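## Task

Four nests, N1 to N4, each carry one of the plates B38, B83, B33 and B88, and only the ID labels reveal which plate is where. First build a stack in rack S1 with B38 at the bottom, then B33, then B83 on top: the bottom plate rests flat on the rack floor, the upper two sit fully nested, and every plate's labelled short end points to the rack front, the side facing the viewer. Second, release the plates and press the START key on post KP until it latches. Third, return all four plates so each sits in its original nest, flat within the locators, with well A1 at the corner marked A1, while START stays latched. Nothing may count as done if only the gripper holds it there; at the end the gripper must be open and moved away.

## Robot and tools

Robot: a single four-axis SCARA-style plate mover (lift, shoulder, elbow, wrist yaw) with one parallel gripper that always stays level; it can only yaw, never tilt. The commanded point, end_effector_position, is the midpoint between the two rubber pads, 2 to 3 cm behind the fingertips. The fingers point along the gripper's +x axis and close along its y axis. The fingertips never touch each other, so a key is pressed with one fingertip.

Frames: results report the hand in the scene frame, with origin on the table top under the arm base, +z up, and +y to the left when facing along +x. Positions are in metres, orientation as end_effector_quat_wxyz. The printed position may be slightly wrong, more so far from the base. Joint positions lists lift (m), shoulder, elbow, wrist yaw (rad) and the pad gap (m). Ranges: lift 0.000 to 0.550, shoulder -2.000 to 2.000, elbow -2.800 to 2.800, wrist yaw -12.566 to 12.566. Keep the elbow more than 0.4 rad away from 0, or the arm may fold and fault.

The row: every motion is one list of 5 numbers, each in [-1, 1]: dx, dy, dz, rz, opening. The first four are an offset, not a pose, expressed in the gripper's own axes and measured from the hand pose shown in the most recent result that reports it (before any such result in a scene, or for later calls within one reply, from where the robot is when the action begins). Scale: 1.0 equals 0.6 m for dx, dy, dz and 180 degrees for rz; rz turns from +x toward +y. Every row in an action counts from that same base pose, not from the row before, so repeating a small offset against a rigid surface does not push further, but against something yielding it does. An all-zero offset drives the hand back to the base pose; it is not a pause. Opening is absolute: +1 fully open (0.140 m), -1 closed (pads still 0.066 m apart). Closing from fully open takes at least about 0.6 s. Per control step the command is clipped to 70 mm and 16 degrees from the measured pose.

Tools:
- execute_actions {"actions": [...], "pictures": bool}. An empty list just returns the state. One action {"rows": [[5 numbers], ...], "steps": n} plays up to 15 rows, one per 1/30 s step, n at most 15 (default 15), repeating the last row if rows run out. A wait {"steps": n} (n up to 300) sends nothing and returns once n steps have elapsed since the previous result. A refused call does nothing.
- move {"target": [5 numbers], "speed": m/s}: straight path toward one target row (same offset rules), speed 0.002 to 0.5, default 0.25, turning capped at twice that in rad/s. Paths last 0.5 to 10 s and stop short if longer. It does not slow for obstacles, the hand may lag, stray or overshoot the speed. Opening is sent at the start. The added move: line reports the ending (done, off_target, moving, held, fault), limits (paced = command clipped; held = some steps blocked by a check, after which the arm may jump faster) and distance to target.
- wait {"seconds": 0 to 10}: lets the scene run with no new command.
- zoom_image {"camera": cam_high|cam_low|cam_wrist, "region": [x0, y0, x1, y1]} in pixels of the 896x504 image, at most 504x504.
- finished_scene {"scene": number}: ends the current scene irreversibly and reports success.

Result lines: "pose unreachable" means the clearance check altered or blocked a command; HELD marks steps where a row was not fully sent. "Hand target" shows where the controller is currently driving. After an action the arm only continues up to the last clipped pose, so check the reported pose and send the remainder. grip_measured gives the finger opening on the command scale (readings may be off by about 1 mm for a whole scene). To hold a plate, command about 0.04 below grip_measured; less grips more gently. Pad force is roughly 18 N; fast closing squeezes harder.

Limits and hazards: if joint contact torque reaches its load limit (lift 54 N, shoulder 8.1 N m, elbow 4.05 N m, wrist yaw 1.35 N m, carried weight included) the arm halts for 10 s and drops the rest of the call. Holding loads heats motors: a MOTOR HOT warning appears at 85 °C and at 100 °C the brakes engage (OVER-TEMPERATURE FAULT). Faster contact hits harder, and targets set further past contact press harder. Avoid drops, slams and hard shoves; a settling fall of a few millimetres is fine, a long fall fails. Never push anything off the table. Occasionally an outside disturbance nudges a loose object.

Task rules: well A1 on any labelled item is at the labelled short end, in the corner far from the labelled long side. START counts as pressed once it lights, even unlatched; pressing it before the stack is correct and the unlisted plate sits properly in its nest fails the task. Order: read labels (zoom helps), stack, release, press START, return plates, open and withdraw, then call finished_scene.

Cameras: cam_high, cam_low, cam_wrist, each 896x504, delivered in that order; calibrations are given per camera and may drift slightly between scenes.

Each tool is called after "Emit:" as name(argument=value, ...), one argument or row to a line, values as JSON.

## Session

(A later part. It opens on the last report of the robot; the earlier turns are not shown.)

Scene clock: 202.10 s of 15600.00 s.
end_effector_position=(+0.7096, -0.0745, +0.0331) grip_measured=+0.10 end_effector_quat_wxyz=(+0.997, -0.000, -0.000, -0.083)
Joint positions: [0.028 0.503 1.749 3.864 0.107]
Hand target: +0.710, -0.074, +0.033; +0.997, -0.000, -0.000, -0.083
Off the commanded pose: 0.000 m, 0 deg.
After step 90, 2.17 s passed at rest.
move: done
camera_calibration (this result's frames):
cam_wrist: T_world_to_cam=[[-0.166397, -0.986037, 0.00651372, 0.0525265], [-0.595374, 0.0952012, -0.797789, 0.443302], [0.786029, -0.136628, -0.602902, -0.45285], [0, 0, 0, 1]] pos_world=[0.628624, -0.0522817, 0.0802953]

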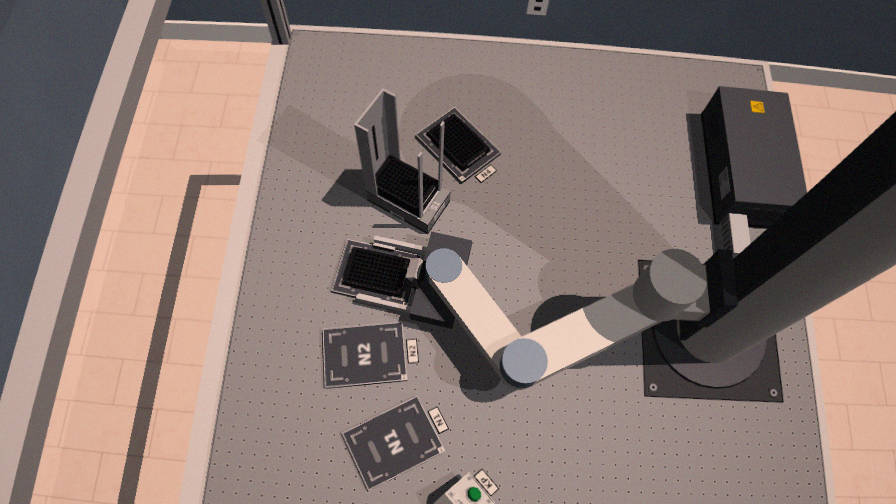

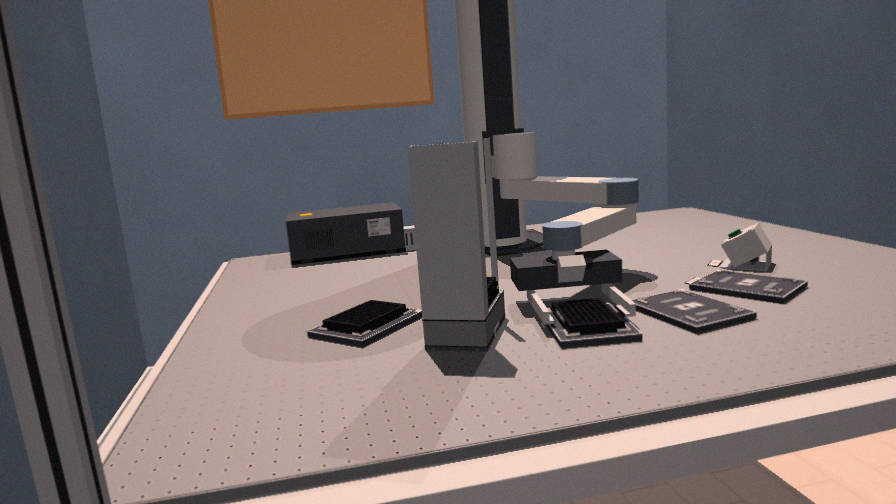

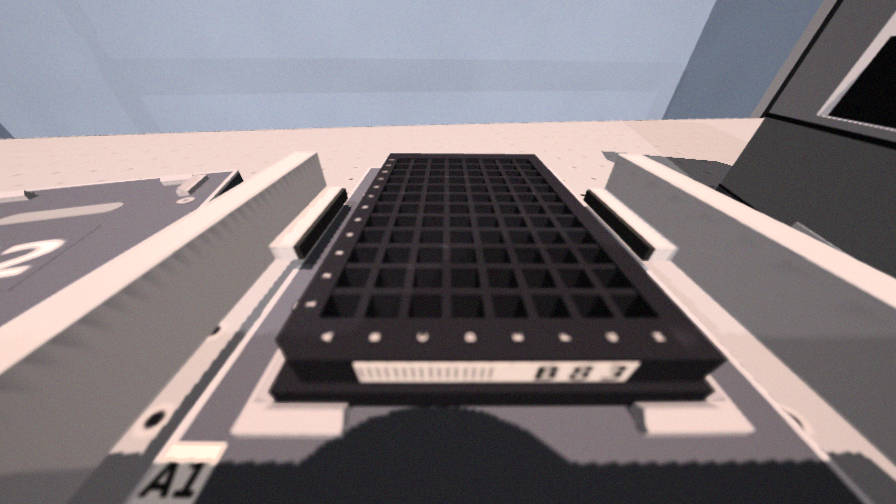

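Emit:
execute_actions(
  actions=[],
)

Emit:
move(
  target=[-0.001,0,0,0,-0.5],
  speed=0.01,
)

Emit:
move(
  target=[0,0,0,0,-0.62],
)

Emit:
move(
  target=[0,0,0.505,0,-0.62],
  speed=0.15,
)

Scene clock: 226.83 s of 15600.00 s.
end_effector_position=(+0.7096, -0.0745, +0.0331) grip_measured=+0.10 end_effector_quat_wxyz=(+0.997, -0.000, -0.000, -0.083)
Joint positions: [0.028 0.503 1.749 3.864 0.107]
Hand target: +0.710, -0.074, +0.033; +0.997, -0.000, -0.000, -0.083
Off the commanded pose: 0.000 m, 0 deg.
Steps of this call (steps 1 to 90: nothing new was sent; then 21.73 s passed at rest). Readings (end_effector_position):
1: (+0.7096, -0.0745, +0.0331)
2: (+0.7096, -0.0745, +0.0331)
4: (+0.7096, -0.0745, +0.0331)
8: (+0.7096, -0.0745, +0.0331)
90: the state above
camera_calibration (this result's frames):
cam_wrist: T_world_to_cam=[[-0.166389, -0.986039, 0.00651372, 0.0525203], [-0.595375, 0.0951964, -0.797789, 0.443302], [0.78603, -0.136622, -0.602902, -0.452848], [0, 0, 0, 1]] pos_world=[0.628622, -0.0522826, 0.0802966]

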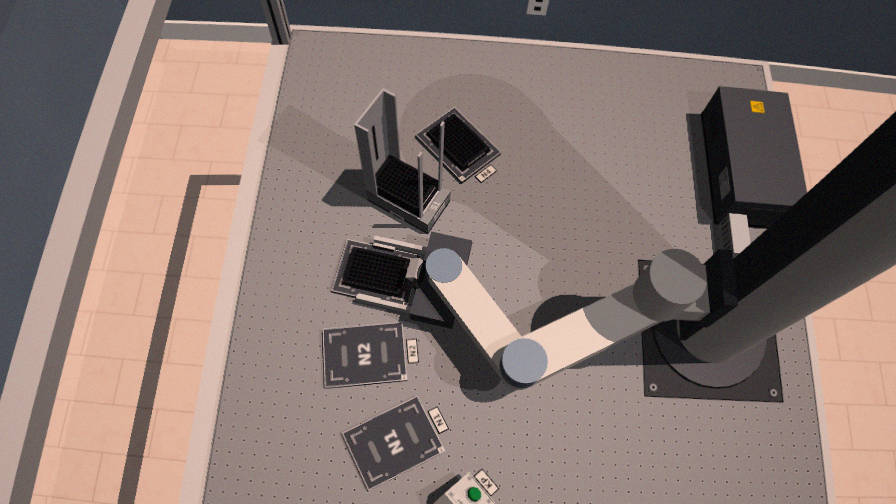

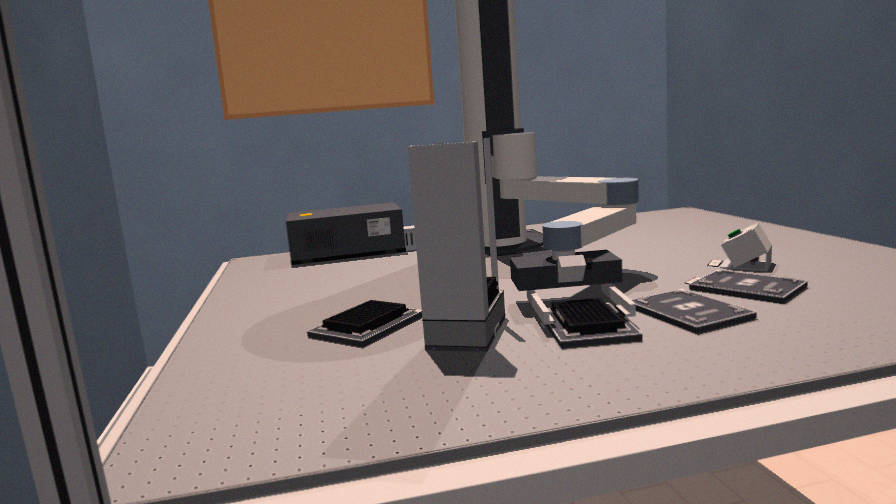

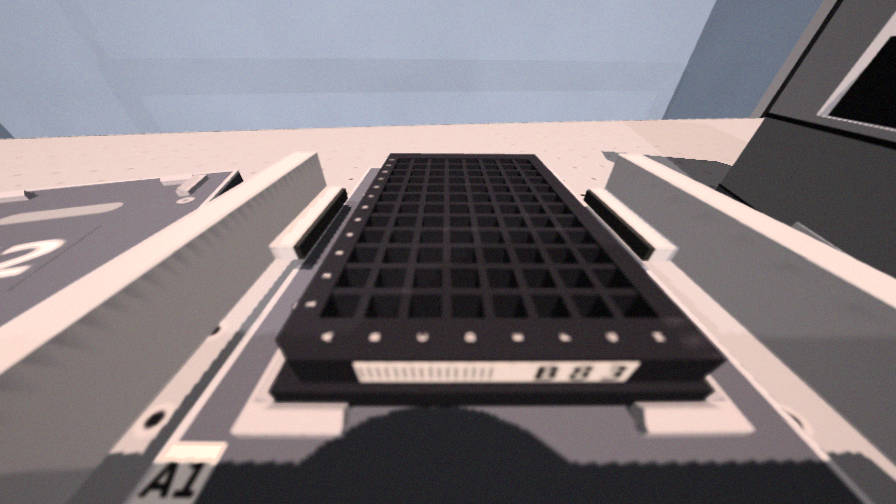

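Scene clock: 227.53 s of 15600.00 s.
end_effector_position=(+0.7091, -0.0745, +0.0331) grip_measured=-0.50 end_effector_quat_wxyz=(+0.997, -0.000, -0.000, -0.083)
Joint positions: [0.028 0.505 1.746 3.866 0.085]
Hand target: +0.709, -0.074, +0.033; +0.997, -0.000, -0.000, -0.083
Off the commanded pose: 0.000 m, 0 deg.
move: done
camera_calibration (this result's frames):
cam_wrist: T_world_to_cam=[[-0.166643, -0.985996, 0.00651372, 0.0526245], [-0.59535, 0.0953496, -0.797789, 0.442961], [0.785995, -0.136824, -0.602902, -0.452395], [0, 0, 0, 1]] pos_world=[0.628066, -0.052247, 0.0802966]

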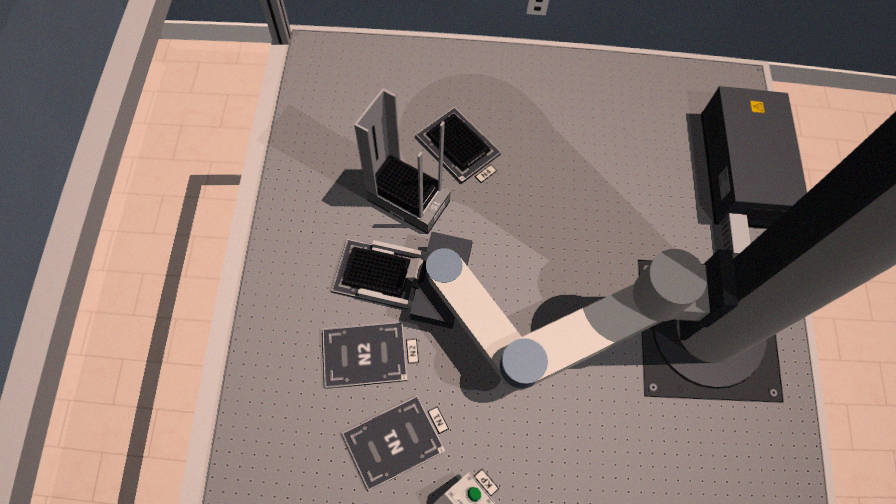

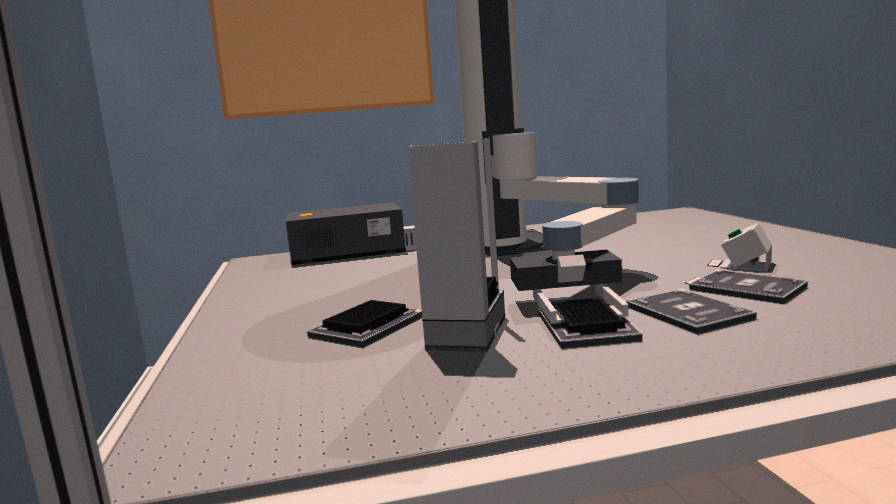

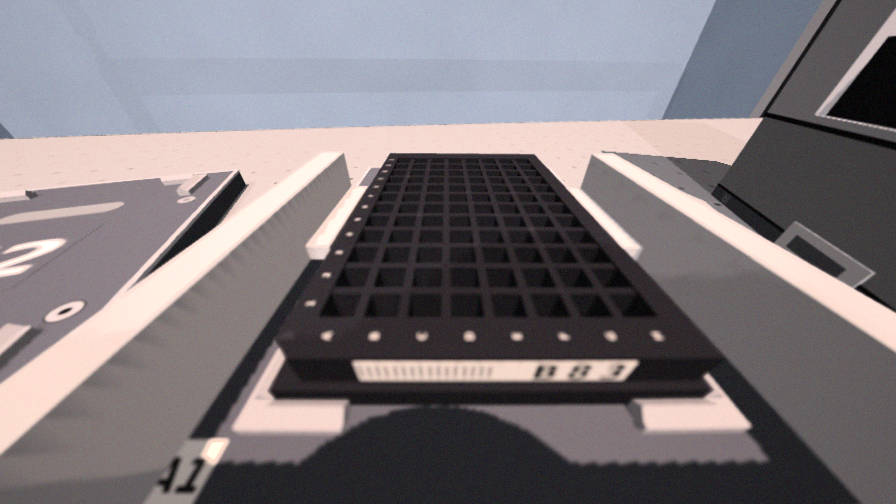

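Scene clock: 228.03 s of 15600.00 s.
end_effector_position=(+0.7091, -0.0745, +0.0331) grip_measured=-0.57 end_effector_quat_wxyz=(+0.997, -0.000, -0.000, -0.083)
Joint positions: [0.028 0.505 1.746 3.866 0.082]
Hand target: +0.709, -0.074, +0.033; +0.997, -0.000, -0.000, -0.083
Off the commanded pose: 0.000 m, 0 deg.
move: done
camera_calibration (this result's frames):
cam_wrist: T_world_to_cam=[[-0.166689, -0.985988, 0.00651372, 0.052632], [-0.595346, 0.0953775, -0.797789, 0.442964], [0.785989, -0.136861, -0.602902, -0.452391], [0, 0, 0, 1]] pos_world=[0.628064, -0.0522688, 0.0803017]

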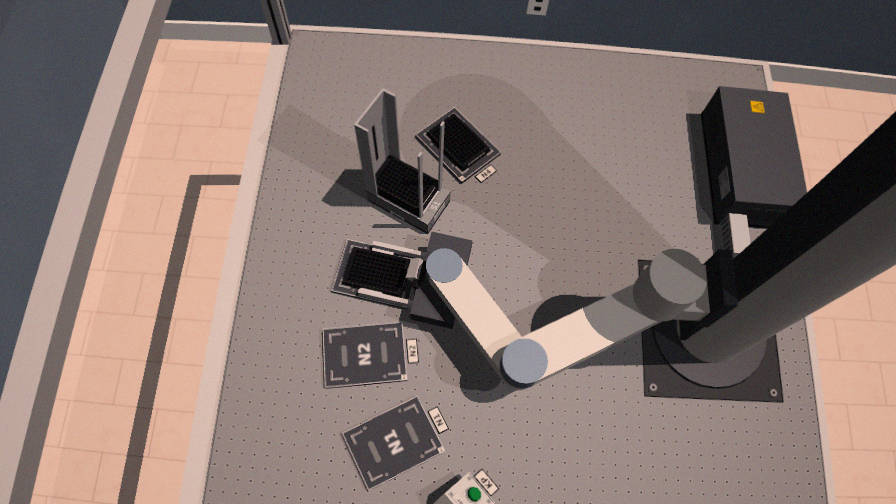

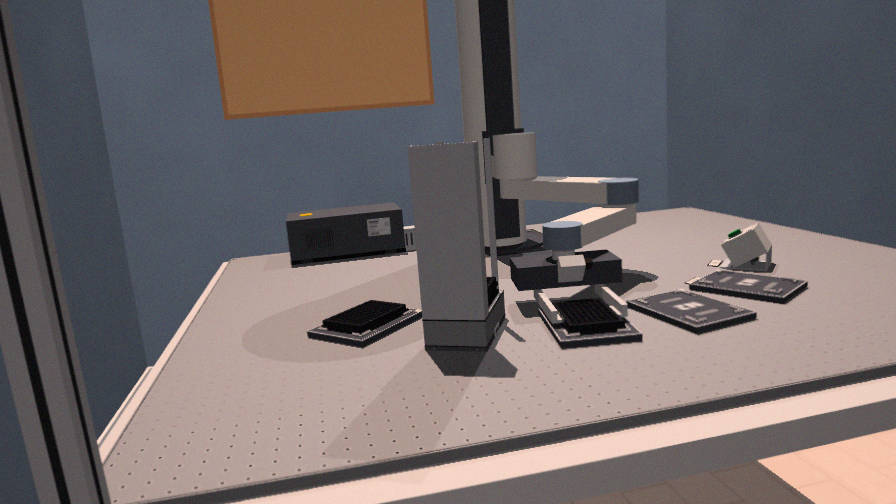

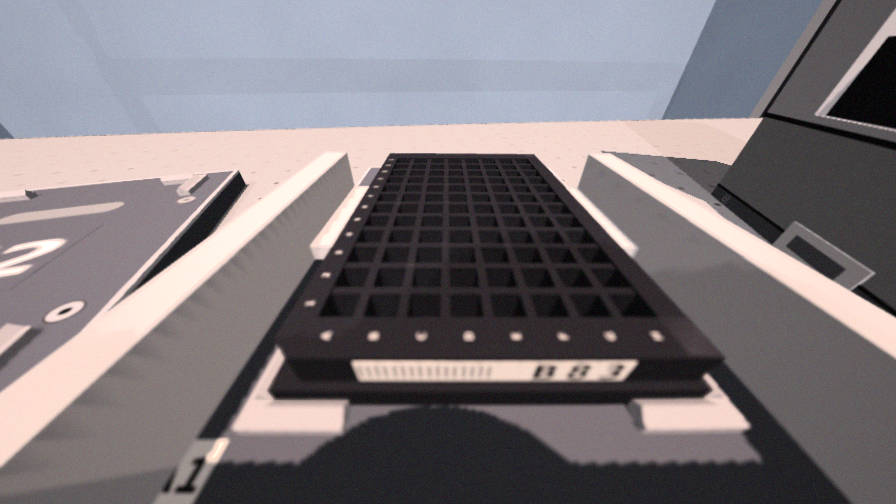

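Scene clock: 230.40 s of 15600.00 s.
end_effector_position=(+0.7091, -0.0745, +0.3362) grip_measured=-0.57 end_effector_quat_wxyz=(+0.997, -0.000, -0.000, -0.083)
Joint positions: [0.331 0.505 1.746 3.866 0.082]
Hand target: +0.709, -0.074, +0.336; +0.997, -0.000, -0.000, -0.083
Off the commanded pose: 0.000 m, 0 deg.
move: done
camera_calibration (this result's frames):
cam_wrist: T_world_to_cam=[[-0.166651, -0.985994, 0.00651372, 0.0506428], [-0.595349, 0.0953544, -0.797789, 0.684742], [0.785994, -0.13683, -0.602902, -0.269684], [0, 0, 0, 1]] pos_world=[0.628071, -0.0522606, 0.383356]

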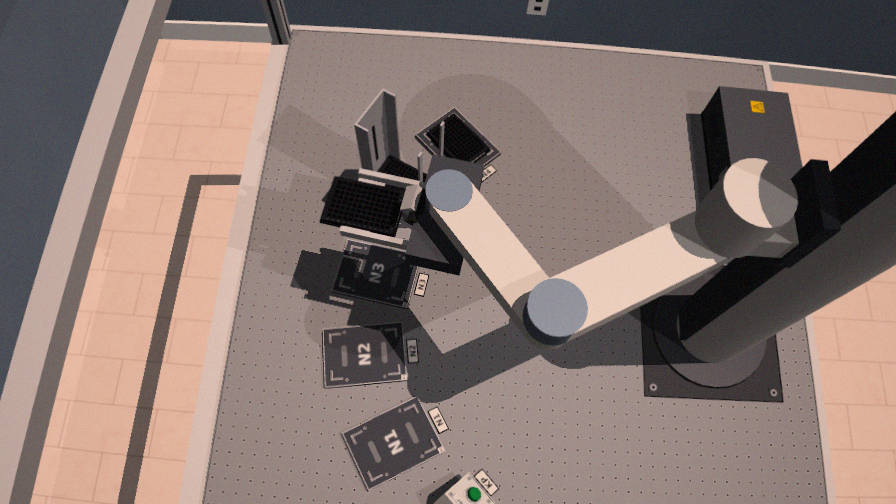

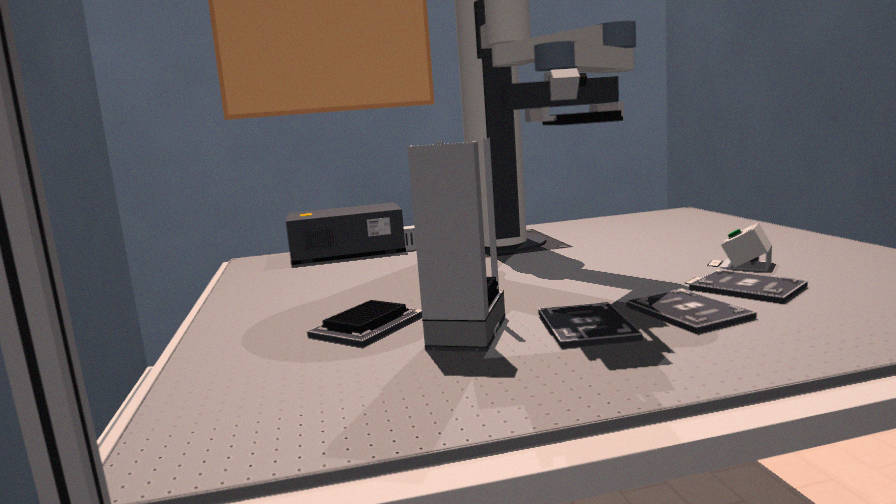

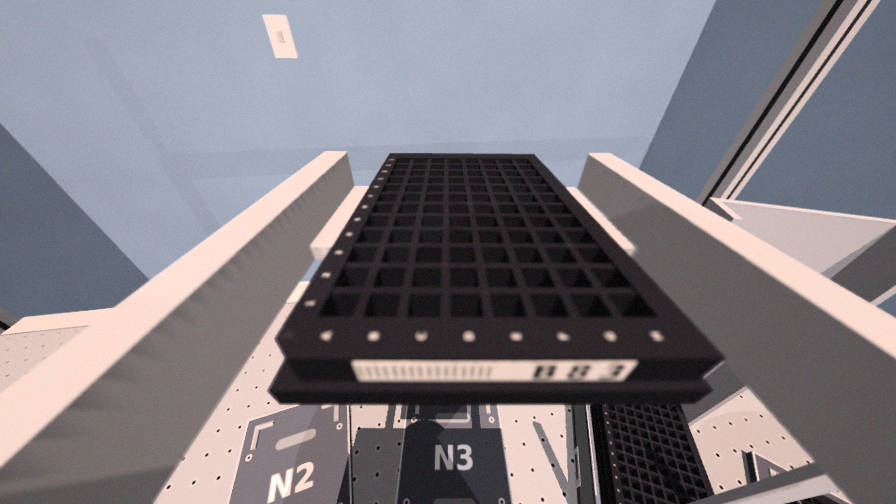

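Emit:
move(
  target=[-0.02,-0.3135,0,-0.0999,-0.62],
  speed=0.12,
)

Emit:
move(
  target=[0,0,-0.11,0,-0.62],
  speed=0.015,
)

Scene clock: 237.73 s of 15600.00 s.
end_effector_position=(+0.6660, -0.2581, +0.3362) grip_measured=-0.57 end_effector_quat_wxyz=(+0.971, -0.000, -0.000, -0.238)
Joint positions: [0.331 0.106 1.842 3.854 0.082]
Hand target: +0.666, -0.258, +0.336; +0.971, -0.000, -0.000, -0.238
Off the commanded pose: 0.000 m, 0 deg.
After step 90, 2.47 s passed at rest.
move: done
camera_calibration (this result's frames):
cam_wrist: T_world_to_cam=[[-0.463179, -0.886241, 0.00651372, 0.0856204], [-0.536746, 0.274658, -0.797789, 0.683884], [0.705244, -0.373015, -0.602902, -0.268174], [0, 0, 0, 1]] pos_world=[0.595857, -0.211986, 0.383355]

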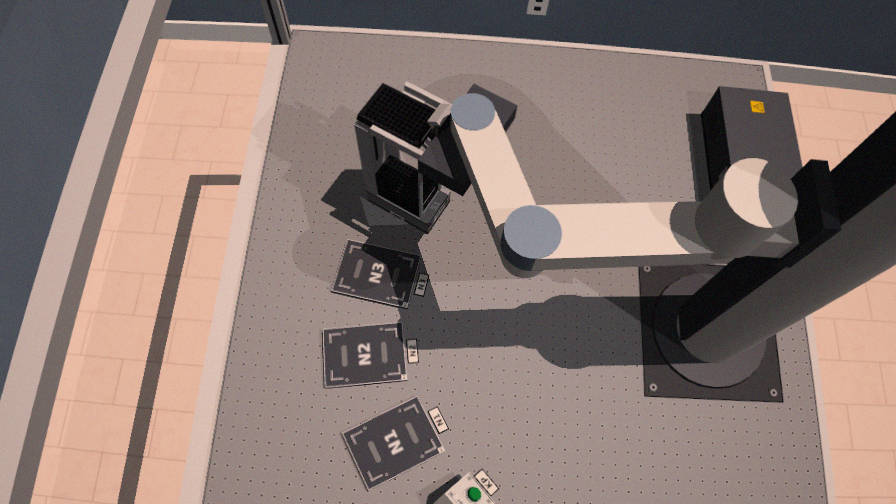

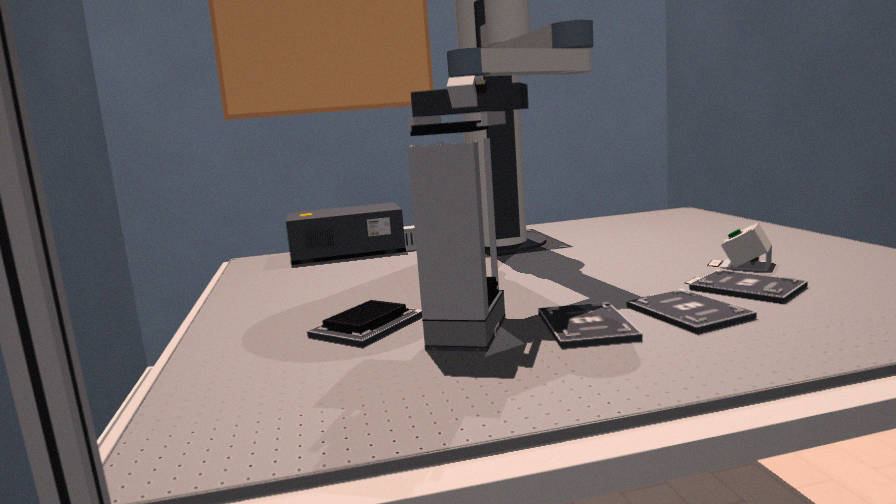

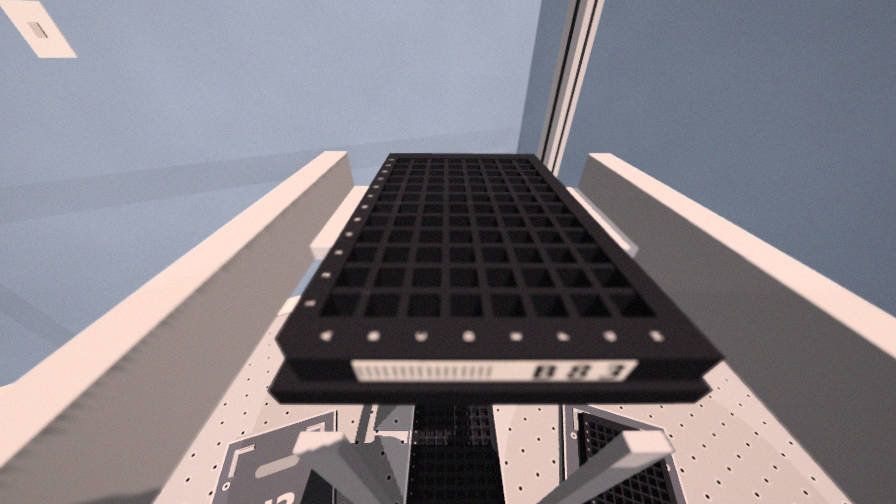

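Scene clock: 242.37 s of 15600.00 s.
end_effector_position=(+0.6660, -0.2581, +0.2701) grip_measured=-0.57 end_effector_quat_wxyz=(+0.971, -0.000, -0.000, -0.238)
Joint positions: [0.265 0.106 1.842 3.854 0.082]
Hand target: +0.666, -0.258, +0.270; +0.971, -0.000, -0.000, -0.238
Off the commanded pose: 0.000 m, 0 deg.
move: done
camera_calibration (this result's frames):
cam_wrist: T_world_to_cam=[[-0.463194, -0.886233, 0.00651372, 0.0860525], [-0.536741, 0.274667, -0.797789, 0.631206], [0.705237, -0.373027, -0.602902, -0.307982], [0, 0, 0, 1]] pos_world=[0.595854, -0.211995, 0.317326]

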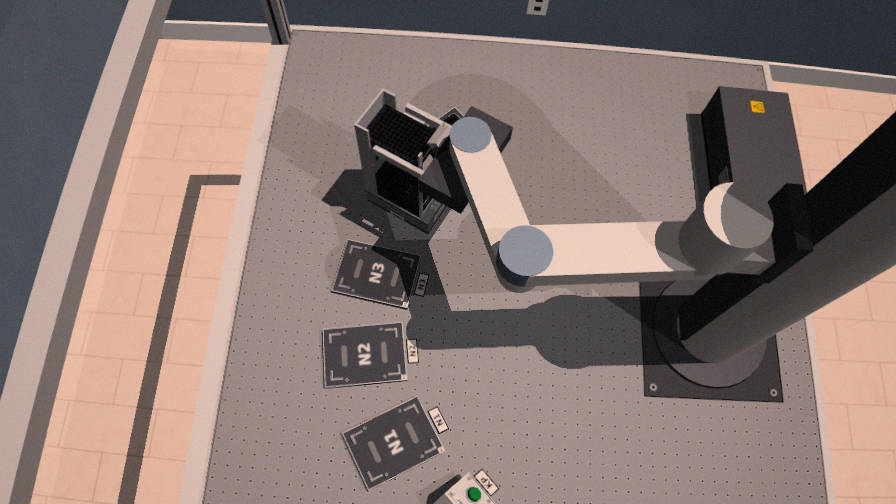

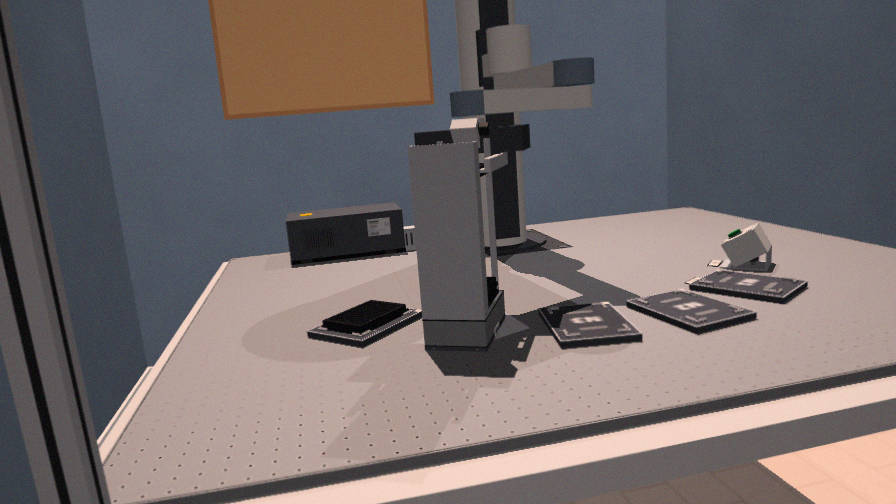

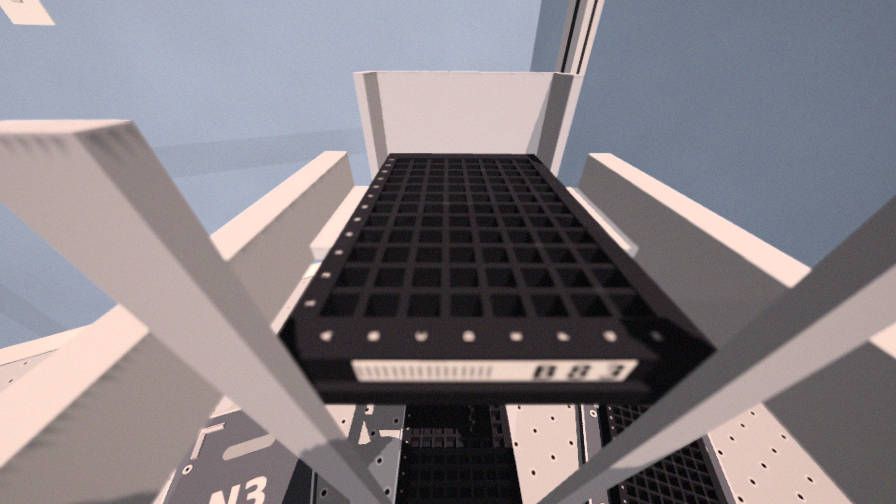

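Emit:
move(
  target=[0,0,-0.275,0,-0.62],
  speed=0.06,
)

Emit:
move(
  target=[0,0,-0.015,0,-0.62],
  speed=0.005,
)

Emit:
move(
  target=[0,0,0,0,0.1],
)

Emit:
move(
  target=[-0.25,0,0,0,0.1],
  speed=0.1,
)

Scene clock: 249.17 s of 15600.00 s.
end_effector_position=(+0.6660, -0.2581, +0.1050) grip_measured=-0.57 end_effector_quat_wxyz=(+0.971, -0.000, -0.000, -0.238)
Joint positions: [0.1   0.106 1.842 3.854 0.082]
Hand target: +0.666, -0.258, +0.105; +0.971, -0.000, -0.000, -0.238
Off the commanded pose: 0.000 m, 0 deg.
After step 90, 0.77 s passed at rest.
move: done
camera_calibration (this result's frames):
cam_wrist: T_world_to_cam=[[-0.463225, -0.886217, 0.00651372, 0.0871409], [-0.536732, 0.274685, -0.797789, 0.499504], [0.705225, -0.373052, -0.602902, -0.407503], [0, 0, 0, 1]] pos_world=[0.595847, -0.212, 0.152246]

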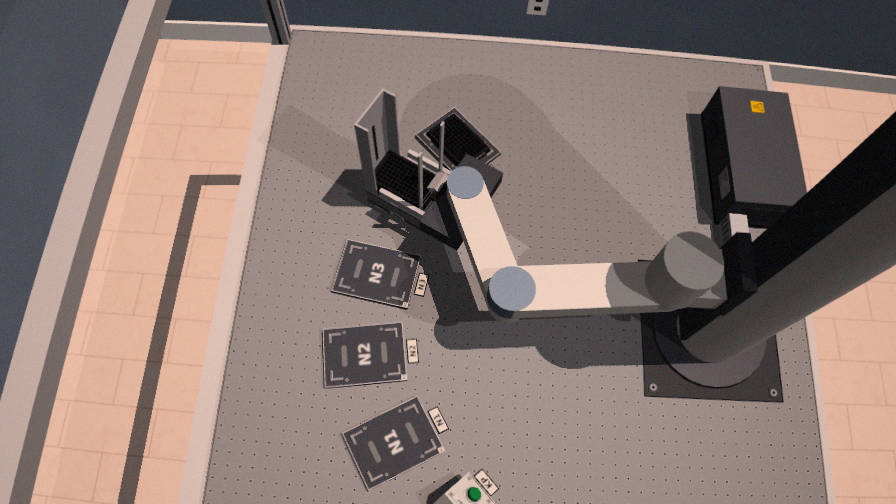

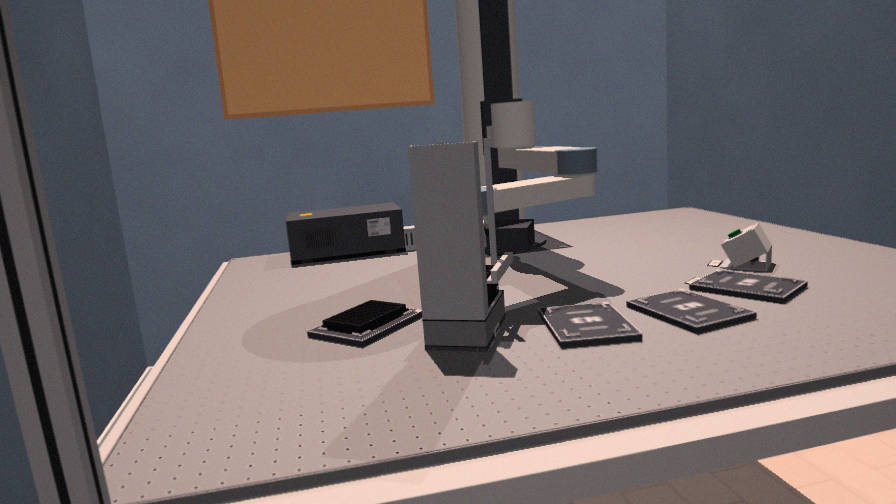

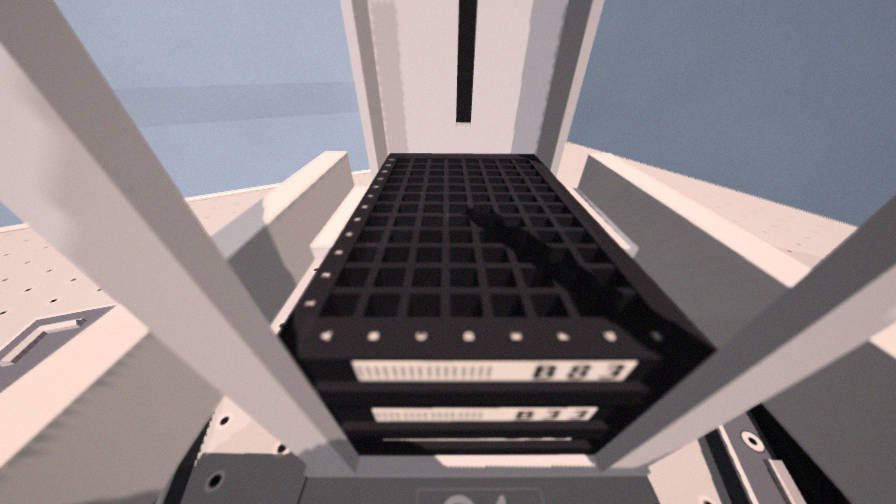

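Scene clock: 251.20 s of 15600.00 s.
end_effector_position=(+0.6660, -0.2581, +0.0977) grip_measured=-0.57 end_effector_quat_wxyz=(+0.971, -0.000, -0.000, -0.238)
Joint positions: [0.093 0.106 1.842 3.855 0.082]
Hand target: +0.666, -0.258, +0.096; +0.971, -0.000, -0.000, -0.238
Off the commanded pose: 0.002 m, 0 deg.
move: done
camera_calibration (this result's frames):
cam_wrist: T_world_to_cam=[[-0.463125, -0.886269, 0.00651372, 0.0871144], [-0.536763, 0.274625, -0.797789, 0.493621], [0.705267, -0.372972, -0.602902, -0.411918], [0, 0, 0, 1]] pos_world=[0.595814, -0.211988, 0.144891]

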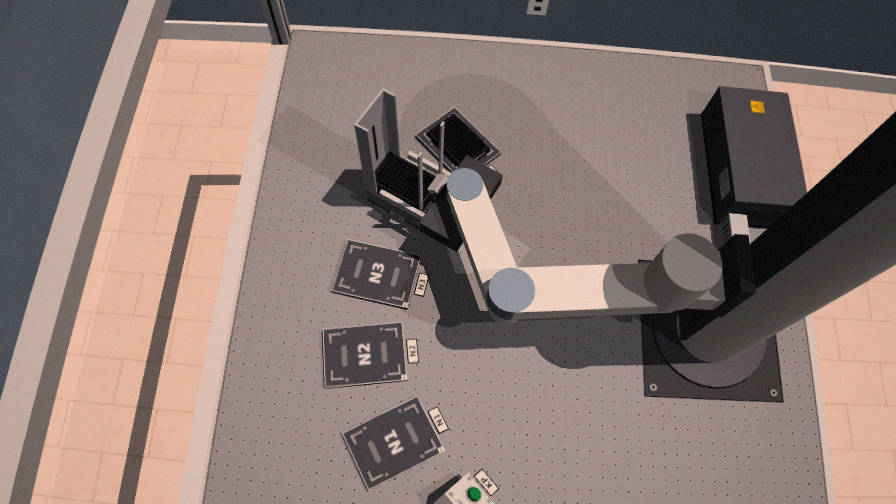

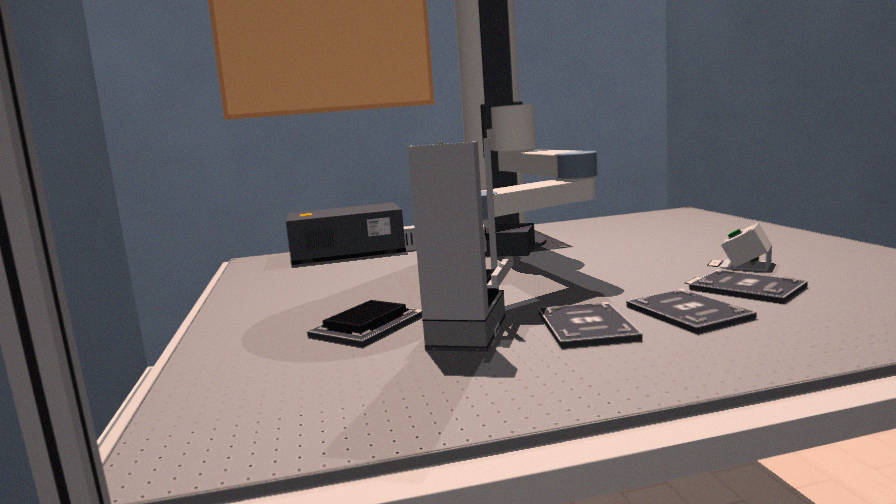

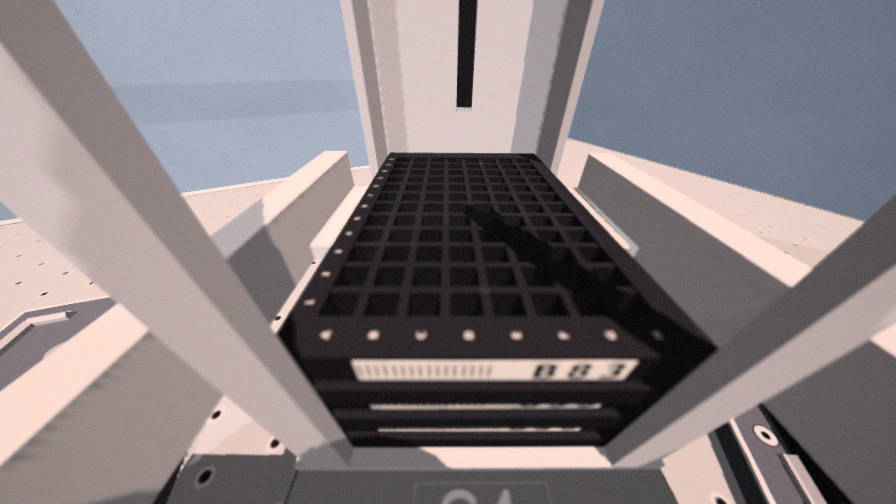

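Scene clock: 251.70 s of 15600.00 s.
end_effector_position=(+0.6660, -0.2581, +0.0978) grip_measured=+0.10 end_effector_quat_wxyz=(+0.971, -0.000, -0.000, -0.238)
Joint positions: [0.093 0.106 1.842 3.855 0.107]
Hand target: +0.666, -0.258, +0.098; +0.971, -0.000, -0.000, -0.238
Off the commanded pose: 0.000 m, 0 deg.
move: done
camera_calibration (this result's frames):
cam_wrist: T_world_to_cam=[[-0.46324, -0.886209, 0.00651372, 0.0871854], [-0.536727, 0.274695, -0.797789, 0.493666], [0.705218, -0.373064, -0.602902, -0.411868], [0, 0, 0, 1]] pos_world=[0.595809, -0.211996, 0.144958]

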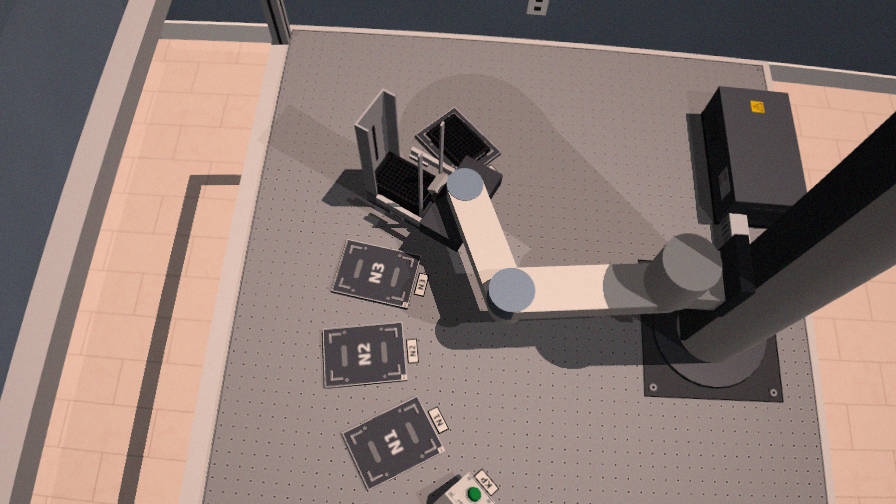

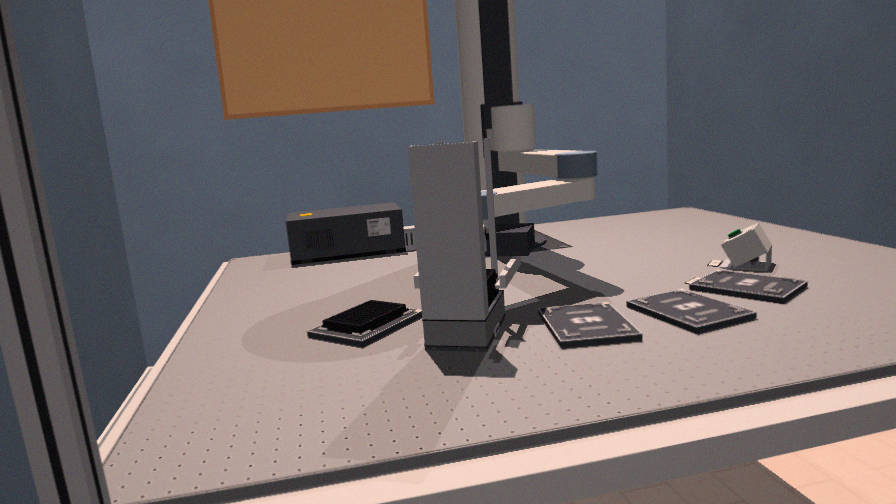

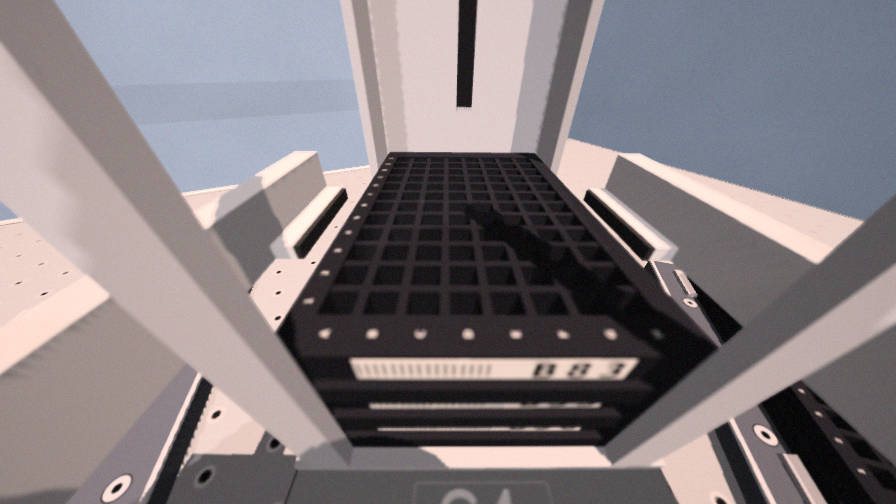

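Scene clock: 253.50 s of 15600.00 s.
end_effector_position=(+0.5329, -0.1889, +0.0978) grip_measured=+0.10 end_effector_quat_wxyz=(+0.971, -0.000, -0.000, -0.238)
Joint positions: [0.093 0.423 1.058 4.321 0.107]
Hand target: +0.533, -0.189, +0.098; +0.971, -0.000, -0.000, -0.238
Off the commanded pose: 0.000 m, 0 deg.
move: done
camera_calibration (this result's frames):
cam_wrist: T_world_to_cam=[[-0.463543, -0.886051, 0.00651372, 0.0871101], [-0.536633, 0.274878, -0.797789, 0.403203], [0.705091, -0.373305, -0.602902, -0.292164], [0, 0, 0, 1]] pos_world=[0.462753, -0.142714, 0.144957]

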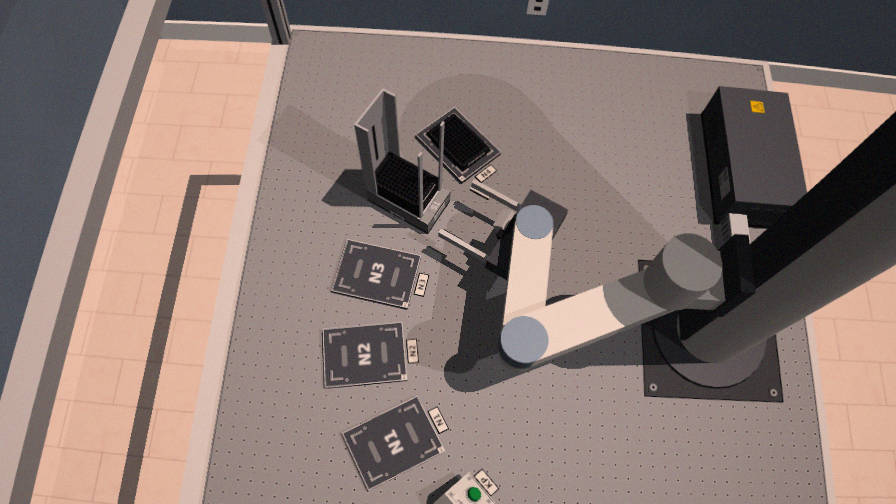

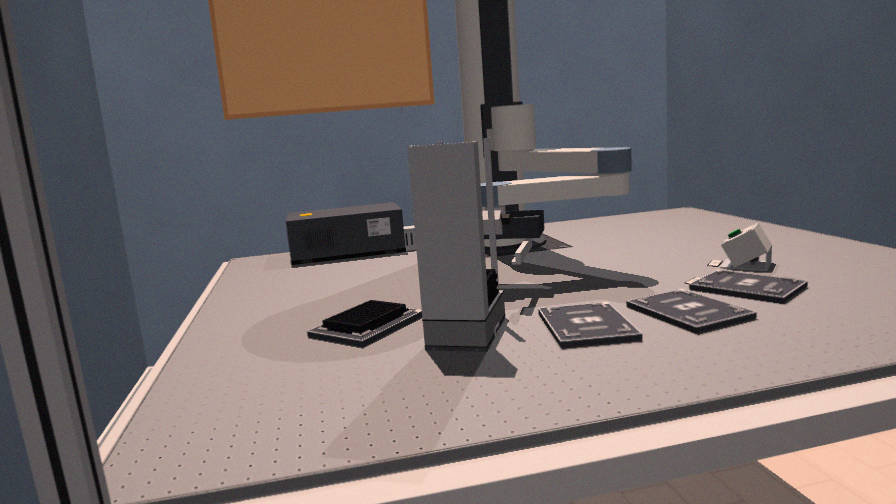

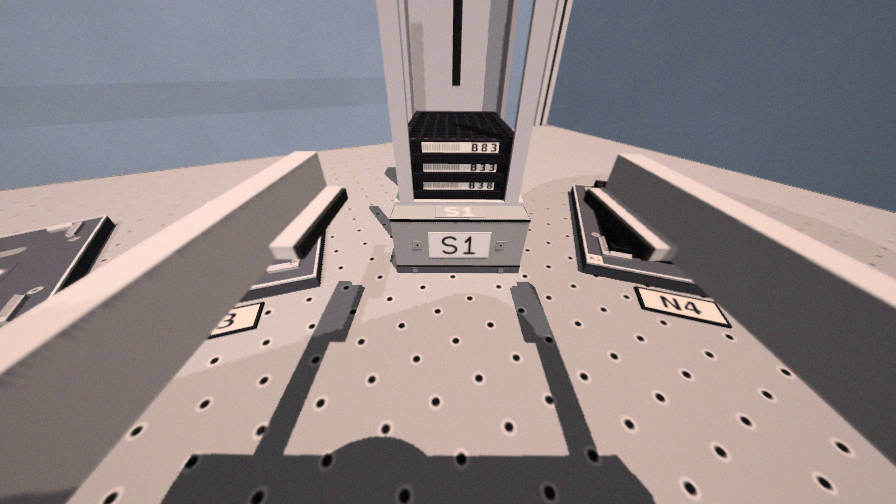

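Stopped at .0977; check nesting.

Emit:
zoom_image(
  camera="cam_wrist",
  region=[380,90,540,230],
)

Emit:
zoom_image(
  camera="cam_high",
  region=[340,80,520,240],
)

Region (380, 90, 540, 230) of cam_wrist's 896x504 image, scaled by 3.150, with more detail than that image has; it fills the top 441 rows of this view, and the rest is white.

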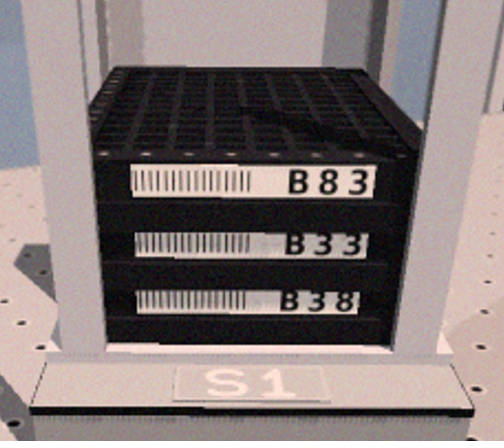

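Region (340, 80, 520, 240) of cam_high's 896x504 image, scaled by 2.800, with more detail than that image has.

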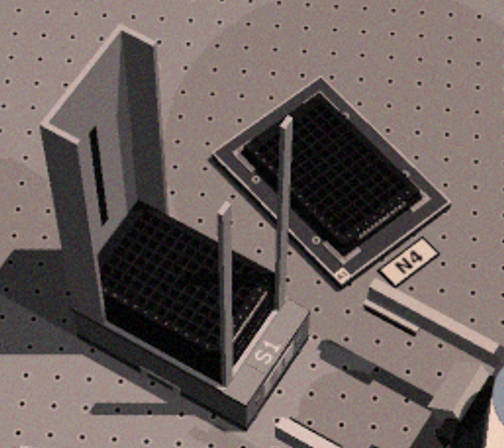

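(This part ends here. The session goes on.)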